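# Push a bottle upright into a gap in a row

## Task

Push the bottle into the empty slot in the row without grasping it between the fingers, raising it or knocking it over. At the end it must stand upright and unsupported, with every other item in the row still in its place and no box or carton rotated beyond a small amount. A result that holds only while the robot keeps touching it does not count.

## Robot and tools

Robot: one Doosan M1013 six-joint arm with a single two-finger parallel gripper (50 mm maximum opening). Every command carries exactly one row for this one arm. Joints from the base outward: waist, shoulder, elbow, forearm roll, wrist pitch, wrist roll.

Scene frame: the origin is on the table top directly under the arm's base. +z is up, and +y is to the left when you face along +x. The state line reports end_effector_position in metres and end_effector_quat_wxyz in this frame, along with linear (m/s) and angular (rad/s) velocities. end_effector_position is the point midway between the finger pads, and the fingertips extend 17.5 mm past it. The fingers point along the gripper's +z axis and close along its x axis. A flat block about 9 cm long sticks out toward the gripper's -y side, so watch it for collisions. The printed position can be somewhat off, especially when the arm is far out.

The row: 9 numbers, each in [-1, 1], in this order: dx, dy, dz, rx, ry, rz, position, force_limit, speed.
- dx..rz are an offset, not an absolute pose, in the gripper's own axes. They are counted from the gripper pose in the most recent result that shows it. For the second and later calls in one reply, and before any result has shown the pose, they count from where the robot is when the action begins. 1.0 equals 0.6 m for dx, dy, dz and 180 degrees for rx, ry, rz. rx, ry, rz form a single rotation vector. All offsets are the same each step from one base, not cumulative. All zeros pulls the gripper back to that base pose; it does not hold still.
- position: +1 is fully open, the pads meet at about -0.65, and -1 closes until an object blocks the fingers.
- force_limit: pad force per finger, about 20 N at -1, 102 N at 0, 185 N at +1.
- speed: finger closing rate, 20 mm/s at -1, 85 at 0, 150 at +1.
This task forbids grasping, so use the fingers or the gripper body only as a pusher. Keeping them closed or partly open is fine.

Each step, the controller clips the commanded pose to at most 70 mm and 16 degrees away from the measured pose. If the position and orientation conflict, position wins. After an action, the arm continues only as far as that clipped pose, so a long offset may need several calls. Compare the reported pose with your goal.

Tools:
- execute_actions {"actions": [...], "pictures": bool}. The list holds zero or one item. An empty list returns the current state. {"rows": [[9 numbers], ...], "steps": n} runs up to 15 control steps of 1/30 s each (default 15). Each row is used for one step, and the last row repeats if there are fewer rows than steps. {"steps": n} with no rows is a wait of up to 300 steps, counted from the last result, so your thinking time is included. A refused call does nothing.
- move {"target": [9 numbers], "speed": m/s}. The target is one row with offsets, measured as above. The gripper follows a straight path lasting 0.5 to 10 s. speed ranges from 0.002 to 0.5 (default 0.25), and turning is capped at twice that value in rad/s. The finger values are sent at the start. The path does not slow for obstacles, and the real gripper may lag, drift or overshoot the speed. The result adds a move: line giving the ending (done, off_target, moving, held, fault), the limits that acted (paced = pose clipped; held = some steps blocked, after which the arm may jump ahead quickly), and the distance left to the target.
- wait {"seconds": 0..10} lets the simulation run with no new command.
- zoom_image {"camera": "cam_high" or "cam_wrist", "region": [x0, y0, x1, y1]} gives a closer look at part of the latest image, at most 504x504 px, with (0,0) at the top left. cam_high is 672x504 and cam_wrist is a 616x616 fisheye.
- read_manual gives only licence texts.
Call it only once the bottle stands by itself and the robot has moved off it.

Result lines: "pose unreachable" means the clearance check changed or blocked the command. HELD marks steps where some of your row was not sent. "Hand target" is the pose the controller is currently steering toward. Flange force is the estimated outside force on the gripper; it is noisy and may read "no reading". object_status: 0 moving, 1 blocked while opening, 2 blocked while closing, 3 at the commanded opening or pads together. Opening in mm is roughly (250 - position_measured) x 0.202. MOTOR HOT warns of overheating, and an OVER-TEMPERATURE FAULT sets the brakes.

Things to avoid: a contact torque at a joint's load limit (waist/shoulder 302, elbow 142, wrist joints 40 N m), or any outside force of 144 N, makes the arm stop for 10 s and drop the rest of the call. This arm is stiff, so a target even slightly past firm contact can trigger that. Fast contact hits harder, and a target further past contact presses harder. Push the bottle low on its body, gently, in short steps at low speed, so it slides rather than tips. Do not bump the neighbouring boxes or cartons, and never knock anything off the table. Something may occasionally nudge loose objects, so check the images before finishing. Back away before ending so the bottle does not rely on the gripper.

Each tool is called after "Emit:" in YAML: its name, and indented under it one key for each argument.

## Session

Emit:
execute_actions:
  actions: []

Scene clock: 0.00 s of 4500.00 s.
end_effector_position=(+0.1995, +0.0856, +0.1625) position_measured=3 object_status=3 end_effector_quat_wxyz=(-0.225, +0.054, +0.906, +0.354) end_effector_velocity=(-0.000, +0.000, -0.000) end_effector_angular_velocity=(-0.000, +0.001, +0.000)
Joint positions: [-0.429  0.046  2.523  0.5    1.349 -2.165]
Joint velocities: [ 0.  0.  0. -0. -0.  0.]
Flange force (N, the push that the arm receives, along the gripper's own x y z axes): no reading
Hand target: +0.200, +0.086, +0.162; -0.225, +0.054, +0.906, +0.354

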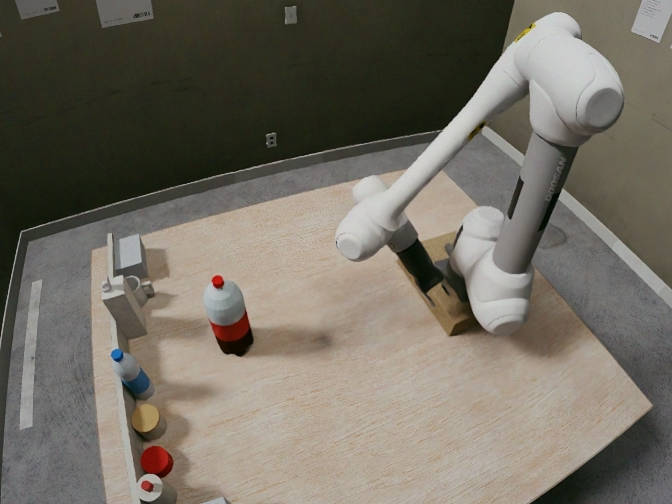

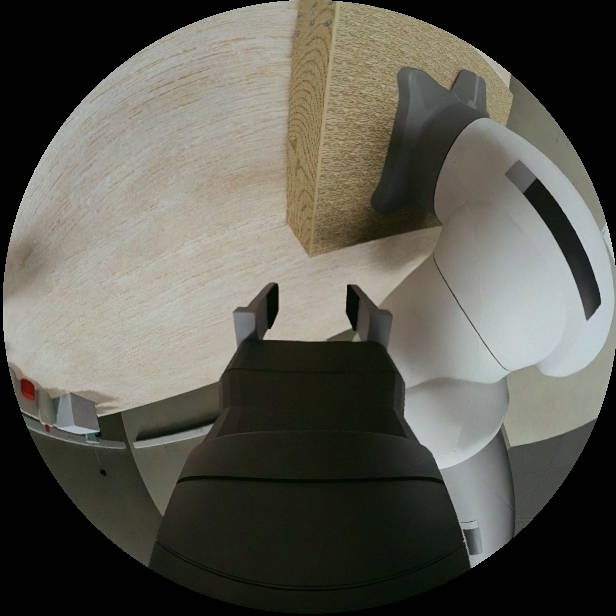

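Emit:
move:
  target: [-0.11,0.35,-0.617,0.302,0.067,-0.501,-1,0,0]

Scene clock: 5.47 s of 4500.00 s.
end_effector_position=(+0.4488, -0.0007, +0.5021) position_measured=253 object_status=3 end_effector_quat_wxyz=(+0.000, +0.708, -0.707, +0.000) end_effector_velocity=(+0.000, +0.000, +0.001) end_effector_angular_velocity=(+0.000, -0.002, +0.003)
Joint positions: [-0.106 -0.22   1.835 -0.003  1.527 -3.221]
Joint velocities: [ 0.001 -0.    -0.001  0.    -0.    -0.002]
Flange force (N, the push that the arm receives, along the gripper's own x y z axes): [-6.0 3.6 -1.5]
Hand target: +0.449, -0.001, +0.502; +0.000, +0.708, -0.707, +0.000
Off the commanded pose: 0.001 m, 0 deg.
move: done

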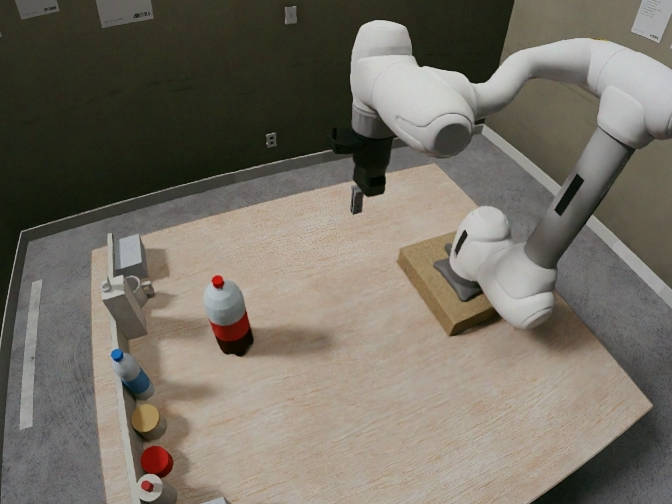

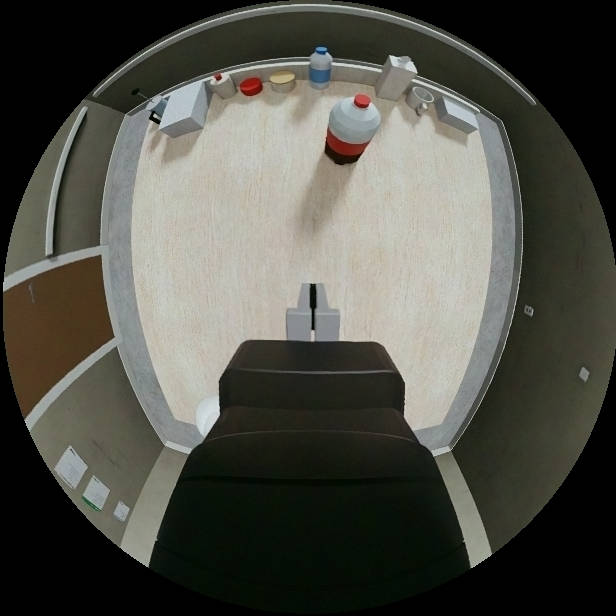

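Emit:
move:
  target: [0.18,-0.7,0.05,0,0,0,-1,0,0]

Scene clock: 8.40 s of 4500.00 s.
end_effector_position=(+0.8690, -0.1084, +0.4737) position_measured=253 object_status=3 end_effector_quat_wxyz=(+0.000, +0.708, -0.707, +0.000) end_effector_velocity=(+0.001, +0.001, -0.000) end_effector_angular_velocity=(+0.000, +0.000, +0.001)
Joint positions: [-0.194  0.49   1.073 -0.003  1.579 -3.309]
Joint velocities: [ 0.001  0.001 -0.002  0.     0.001 -0.   ]
Flange force (N, the push that the arm receives, along the gripper's own x y z axes): [-5.9 -9.1 -6.9]
Hand target: +0.869, -0.108, +0.474; +0.000, +0.708, -0.707, +0.000
Off the commanded pose: 0.001 m, 0 deg.
move: done

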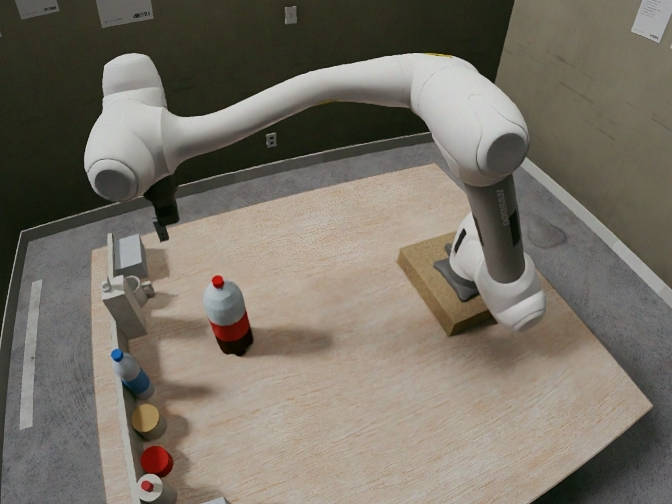

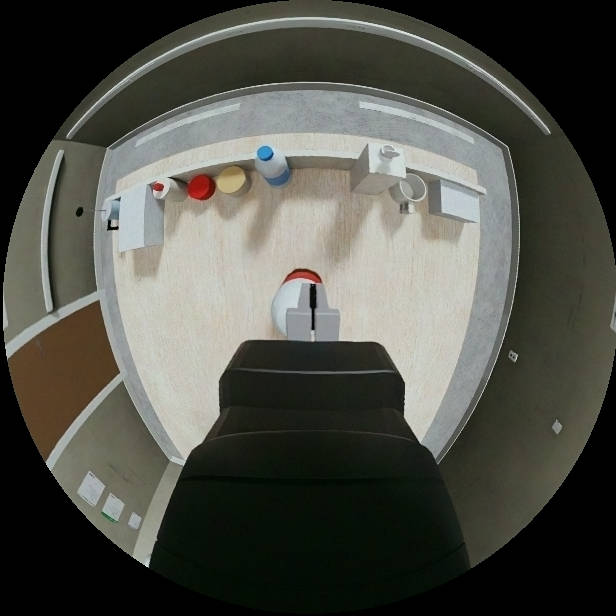

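Emit:
move:
  target: [-0.09,0.53,0.1,0.333,0,0,-1,0,0]

Emit:
move:
  target: [0,0.5,0.29,0,0,0,-1,0,0]

Scene clock: 12.47 s of 4500.00 s.
end_effector_position=(+0.5514, -0.0544, +0.4125) position_measured=253 object_status=3 end_effector_quat_wxyz=(-0.354, +0.613, -0.612, +0.353) end_effector_velocity=(+0.000, +0.000, +0.000) end_effector_angular_velocity=(+0.000, -0.011, +0.004)
Joint positions: [-0.343 -0.35   2.415  1.382  0.277 -4.682]
Joint velocities: [-0.004  0.002  0.005  0.064  0.005 -0.067]
Flange force (N, the push that the arm receives, along the gripper's own x y z axes): no reading
Hand target: +0.551, -0.054, +0.412; -0.354, +0.613, -0.612, +0.354
Off the commanded pose: 0.001 m, 0 deg.
move: done

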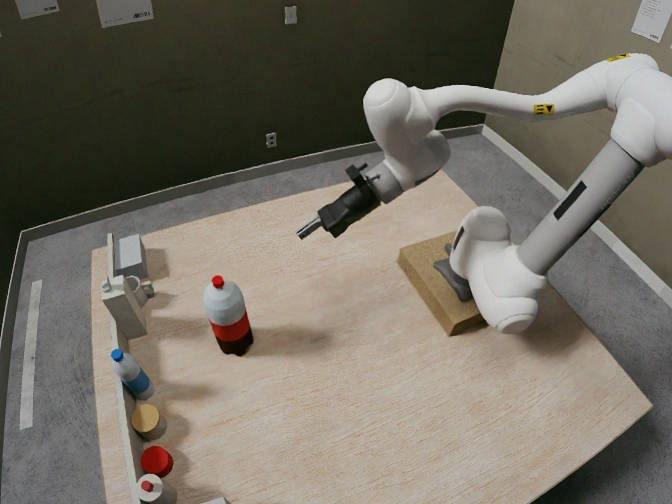

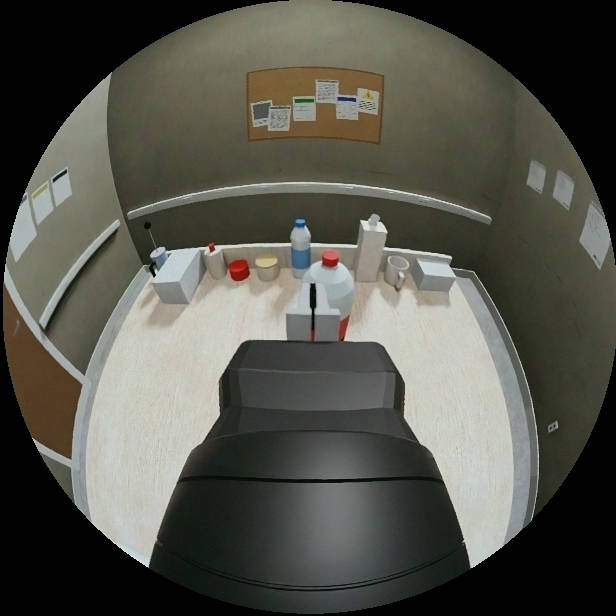

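Scene clock: 14.37 s of 4500.00 s.
end_effector_position=(+0.5526, -0.0552, +0.0674) position_measured=253 object_status=3 end_effector_quat_wxyz=(-0.358, +0.610, -0.618, +0.344) end_effector_velocity=(+0.001, +0.000, -0.000) end_effector_angular_velocity=(+0.000, -0.002, -0.002)
Joint positions: [-0.354  0.538  2.668  2.817  1.099 -6.284]
Joint velocities: [ 0.003  0.004 -0.     0.005  0.006 -0.001]
Flange force (N, the push that the arm receives, along the gripper's own x y z axes): [-5.0 -1.1 -1.3]
Hand target: +0.553, -0.055, +0.067; -0.358, +0.609, -0.618, +0.344
Off the commanded pose: 0.002 m, 1 deg.
joint sent to its limit — the command would take joint 6 (wrist roll) past its lower limit, so that joint was sent only as far as its limit.
move: done

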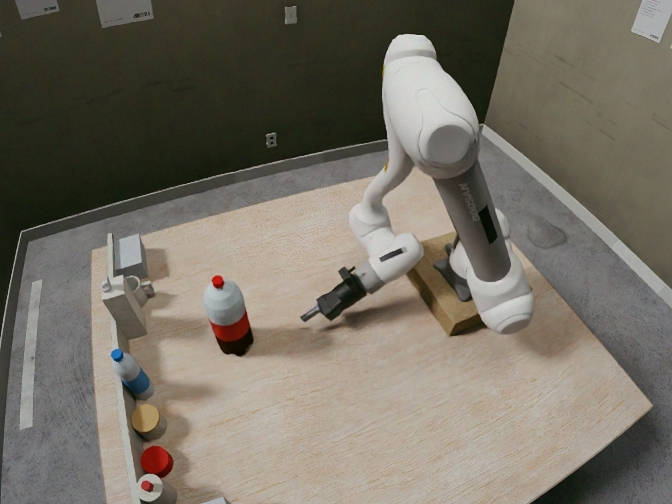

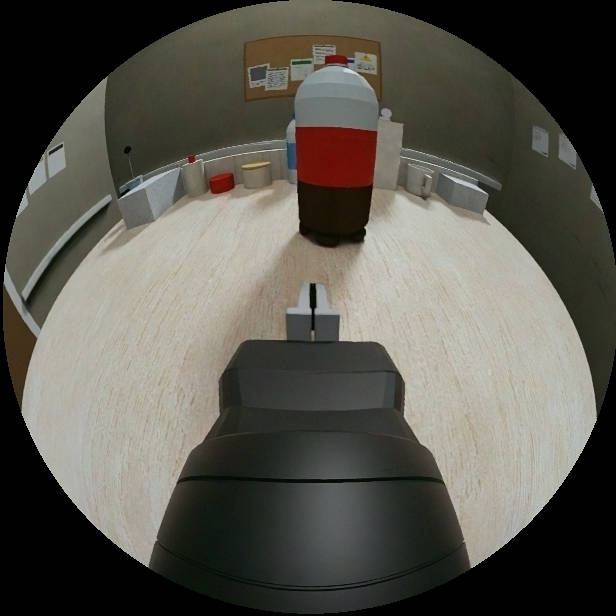

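Emit:
move:
  target: [0.045,-0.145,0.30,0,0,0.01,-1,0,0]
  speed: 0.04

Scene clock: 20.20 s of 4500.00 s.
end_effector_position=(+0.7518, -0.0821, +0.0503) position_measured=253 object_status=3 end_effector_quat_wxyz=(-0.363, +0.600, -0.627, +0.339) end_effector_velocity=(+0.001, +0.001, +0.000) end_effector_angular_velocity=(-0.001, -0.001, +0.001)
Joint positions: [-0.273  0.625  2.299  2.842  0.828 -6.155]
Joint velocities: [ 0.001  0.    -0.001  0.    -0.    -0.001]
Flange force (N, the push that the arm receives, along the gripper's own x y z axes): [-5.5 -2.8 -7.0]
Hand target: +0.752, -0.082, +0.050; -0.363, +0.600, -0.627, +0.339
Off the commanded pose: 0.000 m, 0 deg.
move: done

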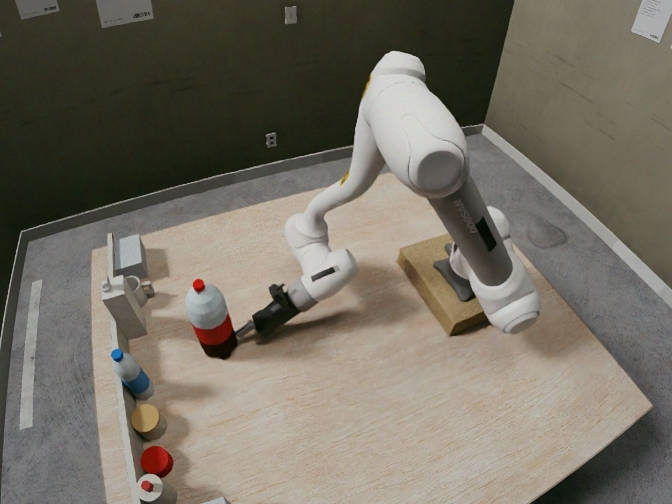

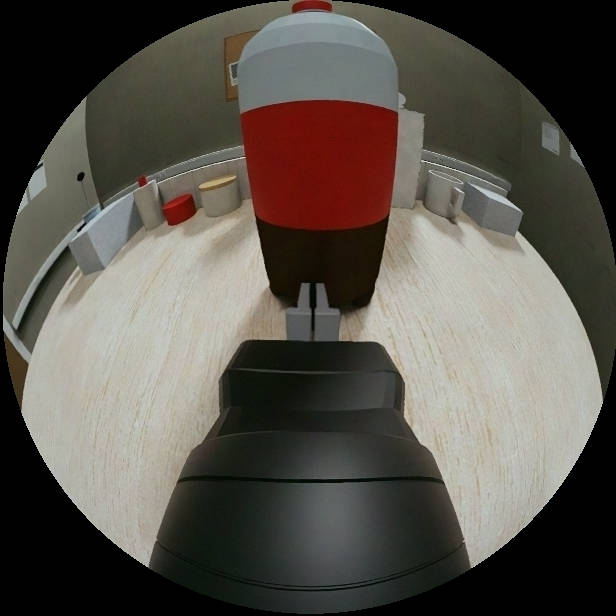

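Emit:
move:
  target: [0.02,-0.085,0.144,0,0,0,-1,0,0]
  speed: 0.04

Scene clock: 23.37 s of 4500.00 s.
end_effector_position=(+0.8519, -0.0958, +0.0497) position_measured=253 object_status=3 end_effector_quat_wxyz=(-0.363, +0.600, -0.627, +0.339) end_effector_velocity=(+0.001, +0.001, +0.001) end_effector_angular_velocity=(+0.000, -0.001, +0.000)
Joint positions: [-0.254  0.683  2.106  2.821  0.698 -6.102]
Joint velocities: [ 0.001 -0.    -0.001  0.     0.     0.   ]
Flange force (N, the push that the arm receives, along the gripper's own x y z axes): [-1.9 -3.4 -10.8]
Hand target: +0.852, -0.096, +0.050; -0.363, +0.600, -0.627, +0.339
Off the commanded pose: 0.000 m, 0 deg.
move: done

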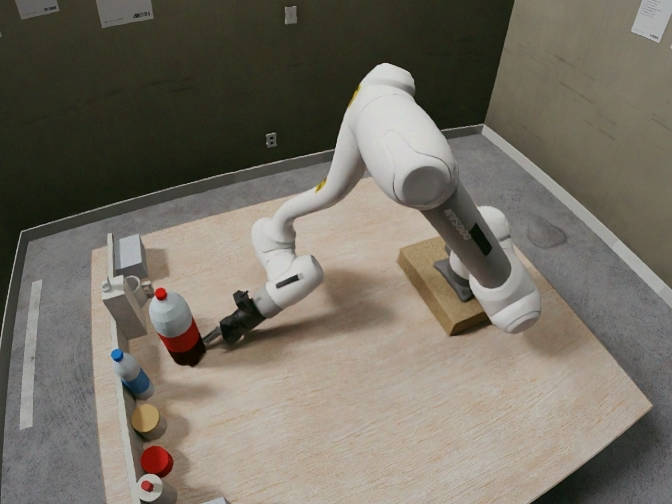

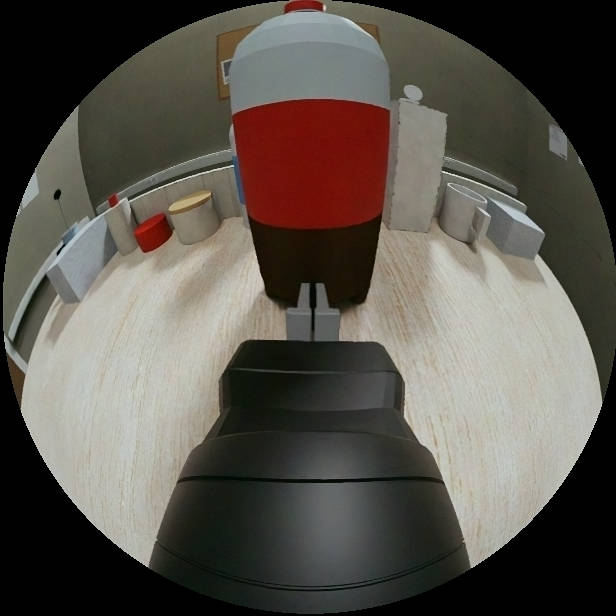

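Emit:
move:
  target: [-0.027,0.01,-0.017,0,0,0,-1,0,0]
  speed: 0.04

Emit:
move:
  target: [0.02,-0.062,0.105,0,0,0,-1,0,0]
  speed: 0.03

Scene clock: 24.73 s of 4500.00 s.
end_effector_position=(+0.8404, -0.0795, +0.0505) position_measured=253 object_status=3 end_effector_quat_wxyz=(-0.363, +0.600, -0.627, +0.339) end_effector_velocity=(-0.000, +0.002, +0.000) end_effector_angular_velocity=(-0.002, -0.000, +0.003)
Joint positions: [-0.231  0.673  2.133  2.858  0.712 -6.122]
Joint velocities: [ 0.003 -0.     0.001  0.001  0.    -0.003]
Flange force (N, the push that the arm receives, along the gripper's own x y z axes): [-6.2 -2.1 -4.5]
Hand target: +0.840, -0.080, +0.051; -0.363, +0.600, -0.627, +0.339
Off the commanded pose: 0.000 m, 0 deg.
move: done

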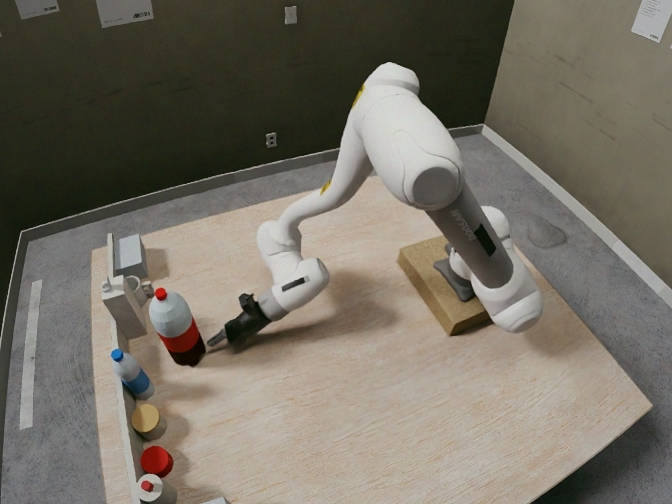

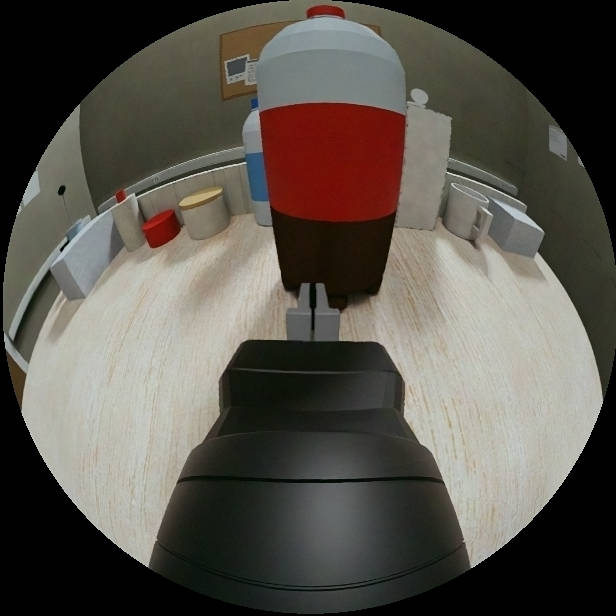

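Scene clock: 27.47 s of 4500.00 s.
end_effector_position=(+0.9133, -0.0928, +0.0499) position_measured=253 object_status=3 end_effector_quat_wxyz=(-0.363, +0.600, -0.627, +0.339) end_effector_velocity=(-0.000, +0.000, -0.000) end_effector_angular_velocity=(-0.000, +0.001, +0.001)
Joint positions: [-0.228  0.724  1.985  2.826  0.62  -6.077]
Joint velocities: [ 0.     0.     0.    -0.001 -0.    -0.   ]
Flange force (N, the push that the arm receives, along the gripper's own x y z axes): [-8.6 -1.3 -8.8]
Hand target: +0.913, -0.093, +0.050; -0.363, +0.600, -0.627, +0.339
Off the commanded pose: 0.000 m, 0 deg.
move: done

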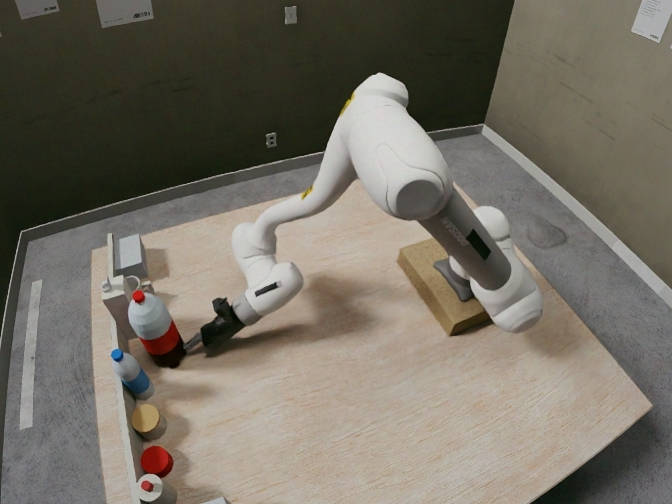

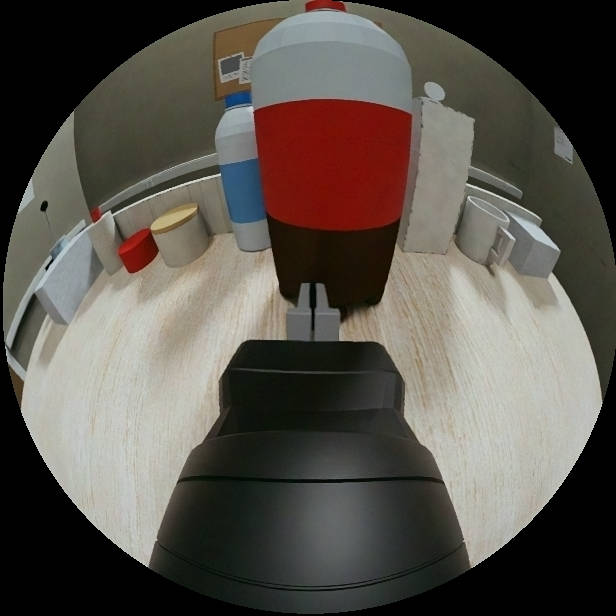

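Emit:
move:
  target: [0.012,-0.043,0.072,0,0,0,-1,0,0]
  speed: 0.025

Emit:
move:
  target: [0.03,0,-0.2,0,0,0,-1,0,0]
  speed: 0.1

Scene clock: 30.17 s of 4500.00 s.
end_effector_position=(+0.9635, -0.1008, +0.0498) position_measured=253 object_status=3 end_effector_quat_wxyz=(-0.363, +0.600, -0.627, +0.339) end_effector_velocity=(+0.002, +0.000, +0.001) end_effector_angular_velocity=(-0.000, -0.002, +0.000)
Joint positions: [-0.225  0.764  1.88   2.799  0.557 -6.041]
Joint velocities: [ 0.001 -0.    -0.003 -0.    -0.001  0.   ]
Flange force (N, the push that the arm receives, along the gripper's own x y z axes): [-4.6 -2.4 -5.3]
Hand target: +0.964, -0.101, +0.050; -0.363, +0.600, -0.627, +0.339
Off the commanded pose: 0.000 m, 0 deg.
move: done

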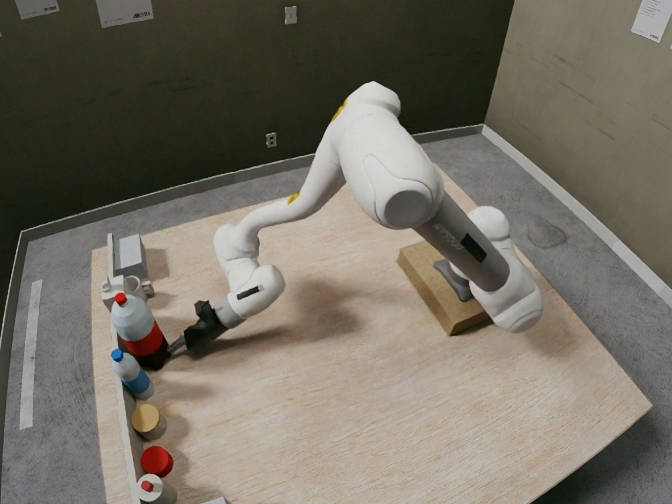

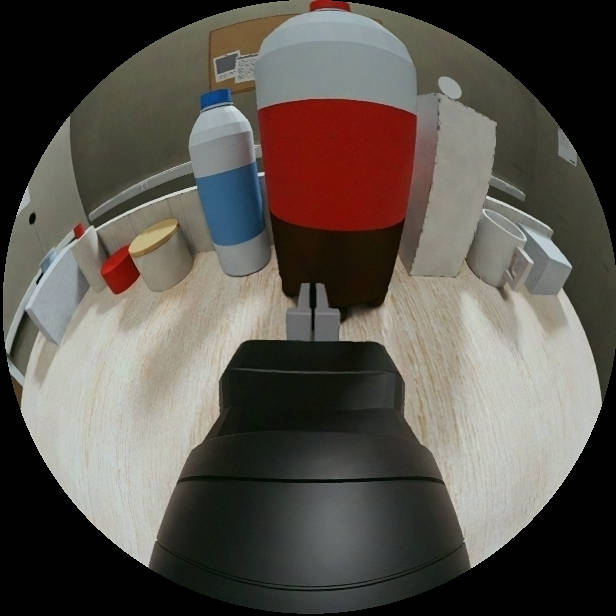

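Scene clock: 31.70 s of 4500.00 s.
end_effector_position=(+0.8598, -0.1199, +0.1097) position_measured=253 object_status=3 end_effector_quat_wxyz=(-0.363, +0.600, -0.627, +0.339) end_effector_velocity=(+0.000, -0.000, +0.001) end_effector_angular_velocity=(+0.000, -0.002, -0.000)
Joint positions: [-0.29   0.589  2.084  2.714  0.596 -6.01 ]
Joint velocities: [-0.    -0.001 -0.    -0.     0.001  0.001]
Flange force (N, the push that the arm receives, along the gripper's own x y z axes): [-5.3 -3.5 -2.2]
Hand target: +0.860, -0.120, +0.110; -0.363, +0.600, -0.627, +0.339
Off the commanded pose: 0.000 m, 0 deg.
move: done

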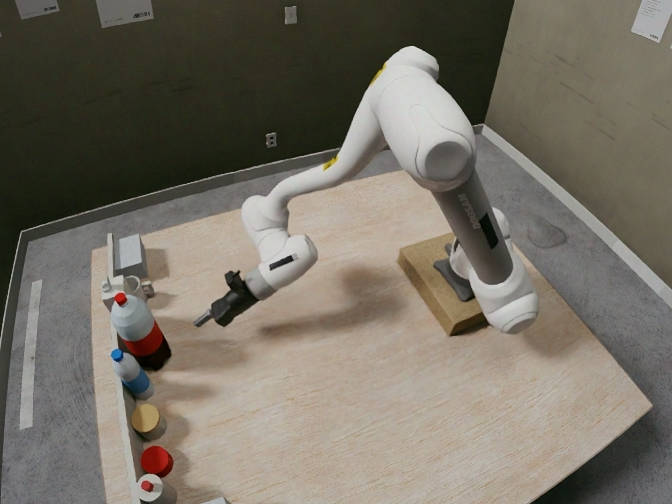

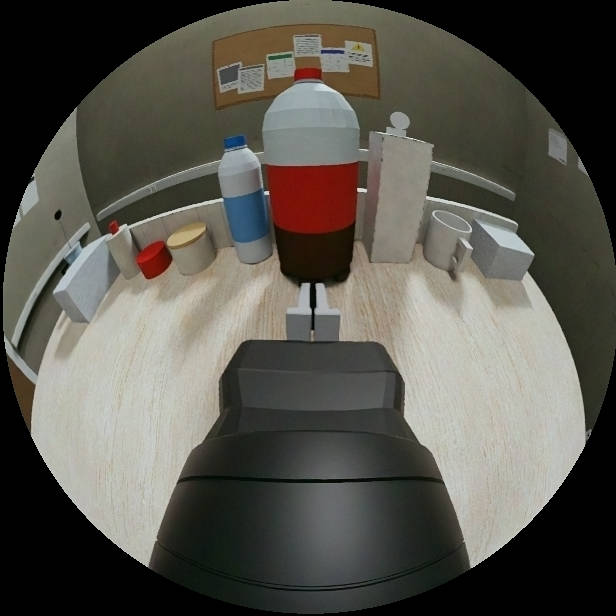

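Emit:
move:
  target: [-0.03,0.005,0.19,0,0,0,-1,0,0]
  speed: 0.08

Emit:
move:
  target: [0.006,-0.019,0.032,0,0,0,-1,0,0]
  speed: 0.01

Scene clock: 34.17 s of 4500.00 s.
end_effector_position=(+0.9568, -0.1007, +0.0503) position_measured=253 object_status=3 end_effector_quat_wxyz=(-0.363, +0.600, -0.627, +0.339) end_effector_velocity=(+0.001, +0.002, -0.001) end_effector_angular_velocity=(+0.000, +0.001, +0.002)
Joint positions: [-0.227  0.758  1.894  2.8    0.565 -6.045]
Joint velocities: [ 0.002  0.001 -0.001  0.    -0.     0.   ]
Flange force (N, the push that the arm receives, along the gripper's own x y z axes): [-6.9 -5.0 -7.7]
Hand target: +0.957, -0.101, +0.050; -0.363, +0.600, -0.627, +0.339
Off the commanded pose: 0.000 m, 0 deg.
move: done

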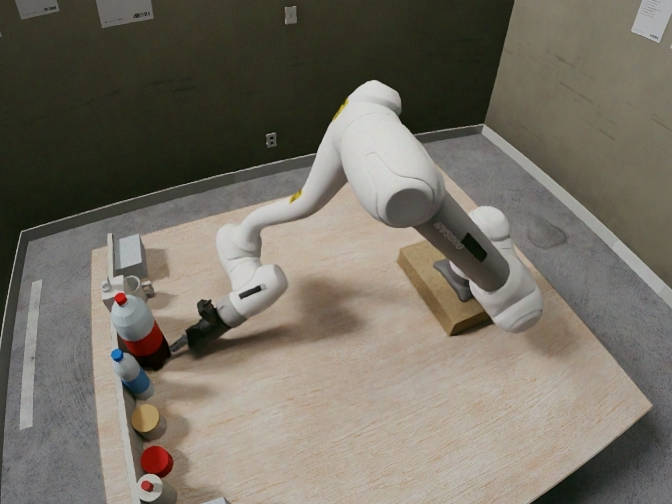

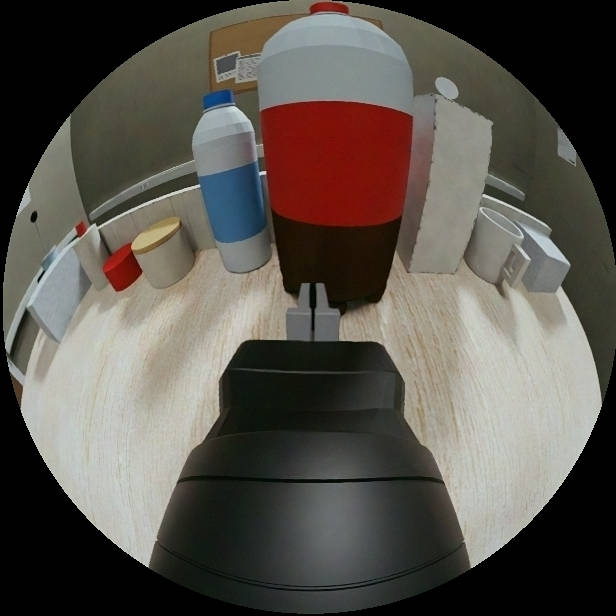

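Scene clock: 36.63 s of 4500.00 s.
end_effector_position=(+0.9791, -0.1047, +0.0501) position_measured=253 object_status=3 end_effector_quat_wxyz=(-0.363, +0.600, -0.627, +0.339) end_effector_velocity=(-0.001, +0.000, -0.001) end_effector_angular_velocity=(+0.000, +0.002, -0.000)
Joint positions: [-0.226  0.777  1.846  2.785  0.537 -6.026]
Joint velocities: [-0.     0.     0.002 -0.001 -0.001  0.   ]
Flange force (N, the push that the arm receives, along the gripper's own x y z axes): [-2.5 -2.0 -8.3]
Hand target: +0.979, -0.105, +0.050; -0.363, +0.600, -0.627, +0.339
Off the commanded pose: 0.000 m, 0 deg.
move: done

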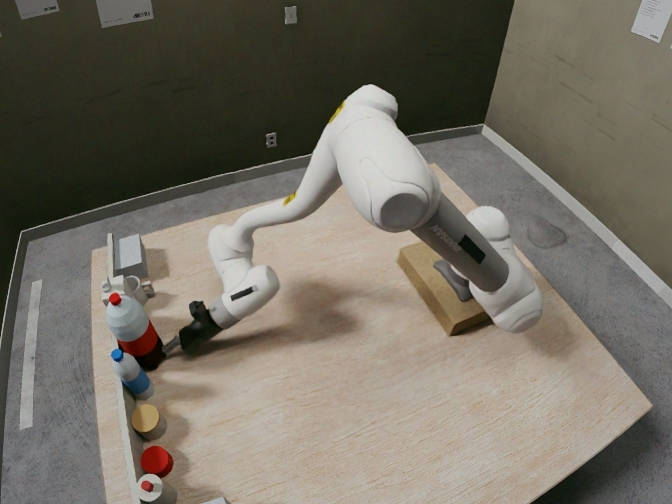

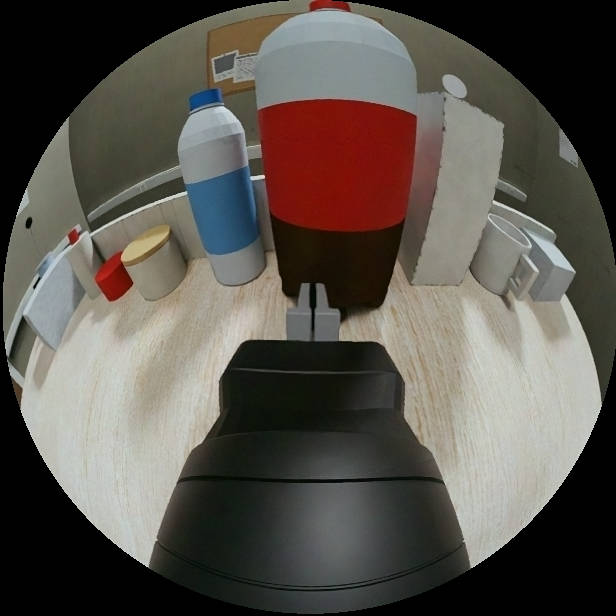

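Emit:
move:
  target: [0.003,-0.007,0.012,0,0,0,-1,0,0]
  speed: 0.005

Emit:
move:
  target: [0.03,0,-0.1,0,0,0,-1,0,0]
  speed: 0.1

Emit:
finished_scene:
  scene: 1

Scene clock: 39.30 s of 4500.00 s.
end_effector_position=(+0.9874, -0.1066, +0.0500) position_measured=253 object_status=3 end_effector_quat_wxyz=(-0.363, +0.600, -0.627, +0.339) end_effector_velocity=(-0.001, +0.000, -0.001) end_effector_angular_velocity=(+0.001, +0.003, -0.001)
Joint positions: [-0.226  0.784  1.828  2.778  0.527 -6.018]
Joint velocities: [ 0.     0.     0.002  0.    -0.001  0.001]
Flange force (N, the push that the arm receives, along the gripper's own x y z axes): [-5.1 -2.1 -5.0]
Hand target: +0.987, -0.107, +0.050; -0.363, +0.600, -0.627, +0.339
Off the commanded pose: 0.000 m, 0 deg.
move: done

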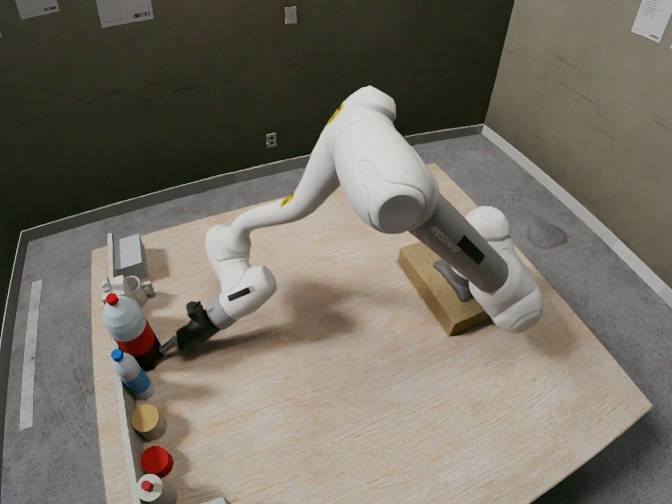

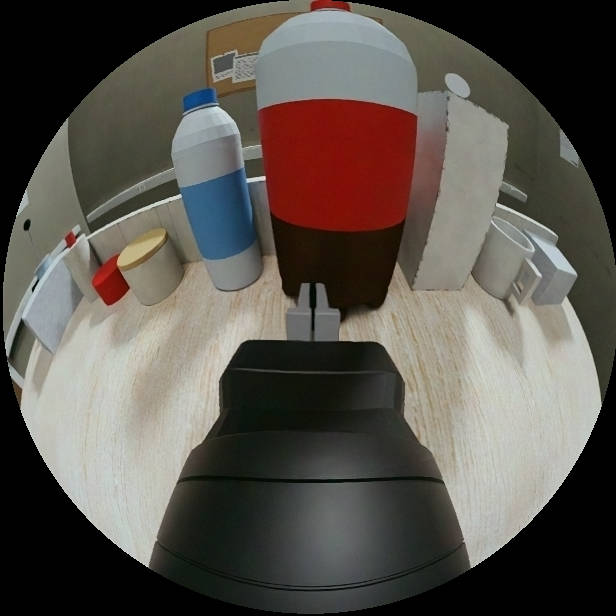

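Scene clock: 40.23 s of 4500.00 s.
end_effector_position=(+0.9354, -0.1251, +0.0795) position_measured=253 object_status=3 end_effector_quat_wxyz=(-0.363, +0.600, -0.627, +0.339) end_effector_velocity=(-0.000, +0.001, +0.000) end_effector_angular_velocity=(+0.001, -0.001, +0.001)
Joint positions: [-0.269  0.7    1.932  2.721  0.554 -5.995]
Joint velocities: [ 0.001 -0.001  0.001 -0.     0.001  0.001]
Flange force (N, the push that the arm receives, along the gripper's own x y z axes): [-7.7 -4.2 -4.8]
Hand target: +0.935, -0.125, +0.080; -0.363, +0.600, -0.627, +0.339
Off the commanded pose: 0.000 m, 0 deg.
move: done

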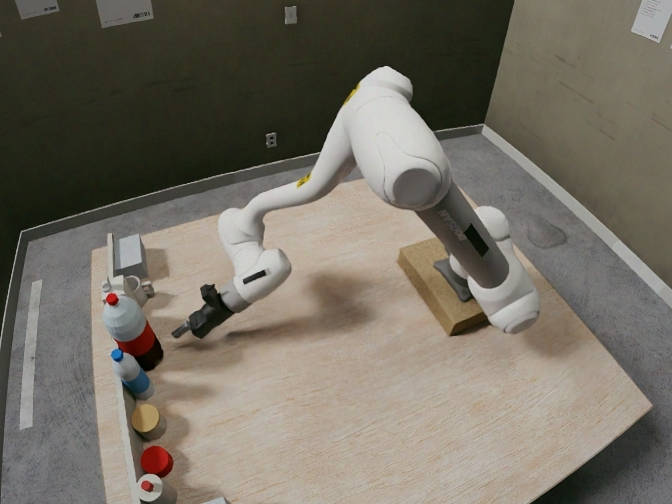

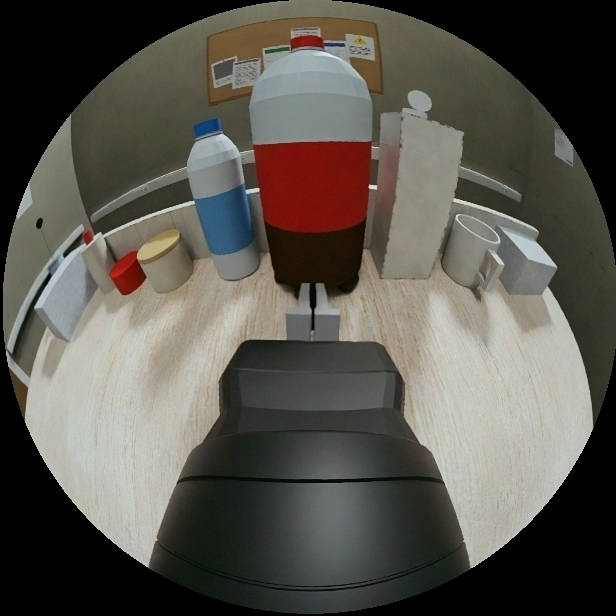

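The scene is finished: the task was done.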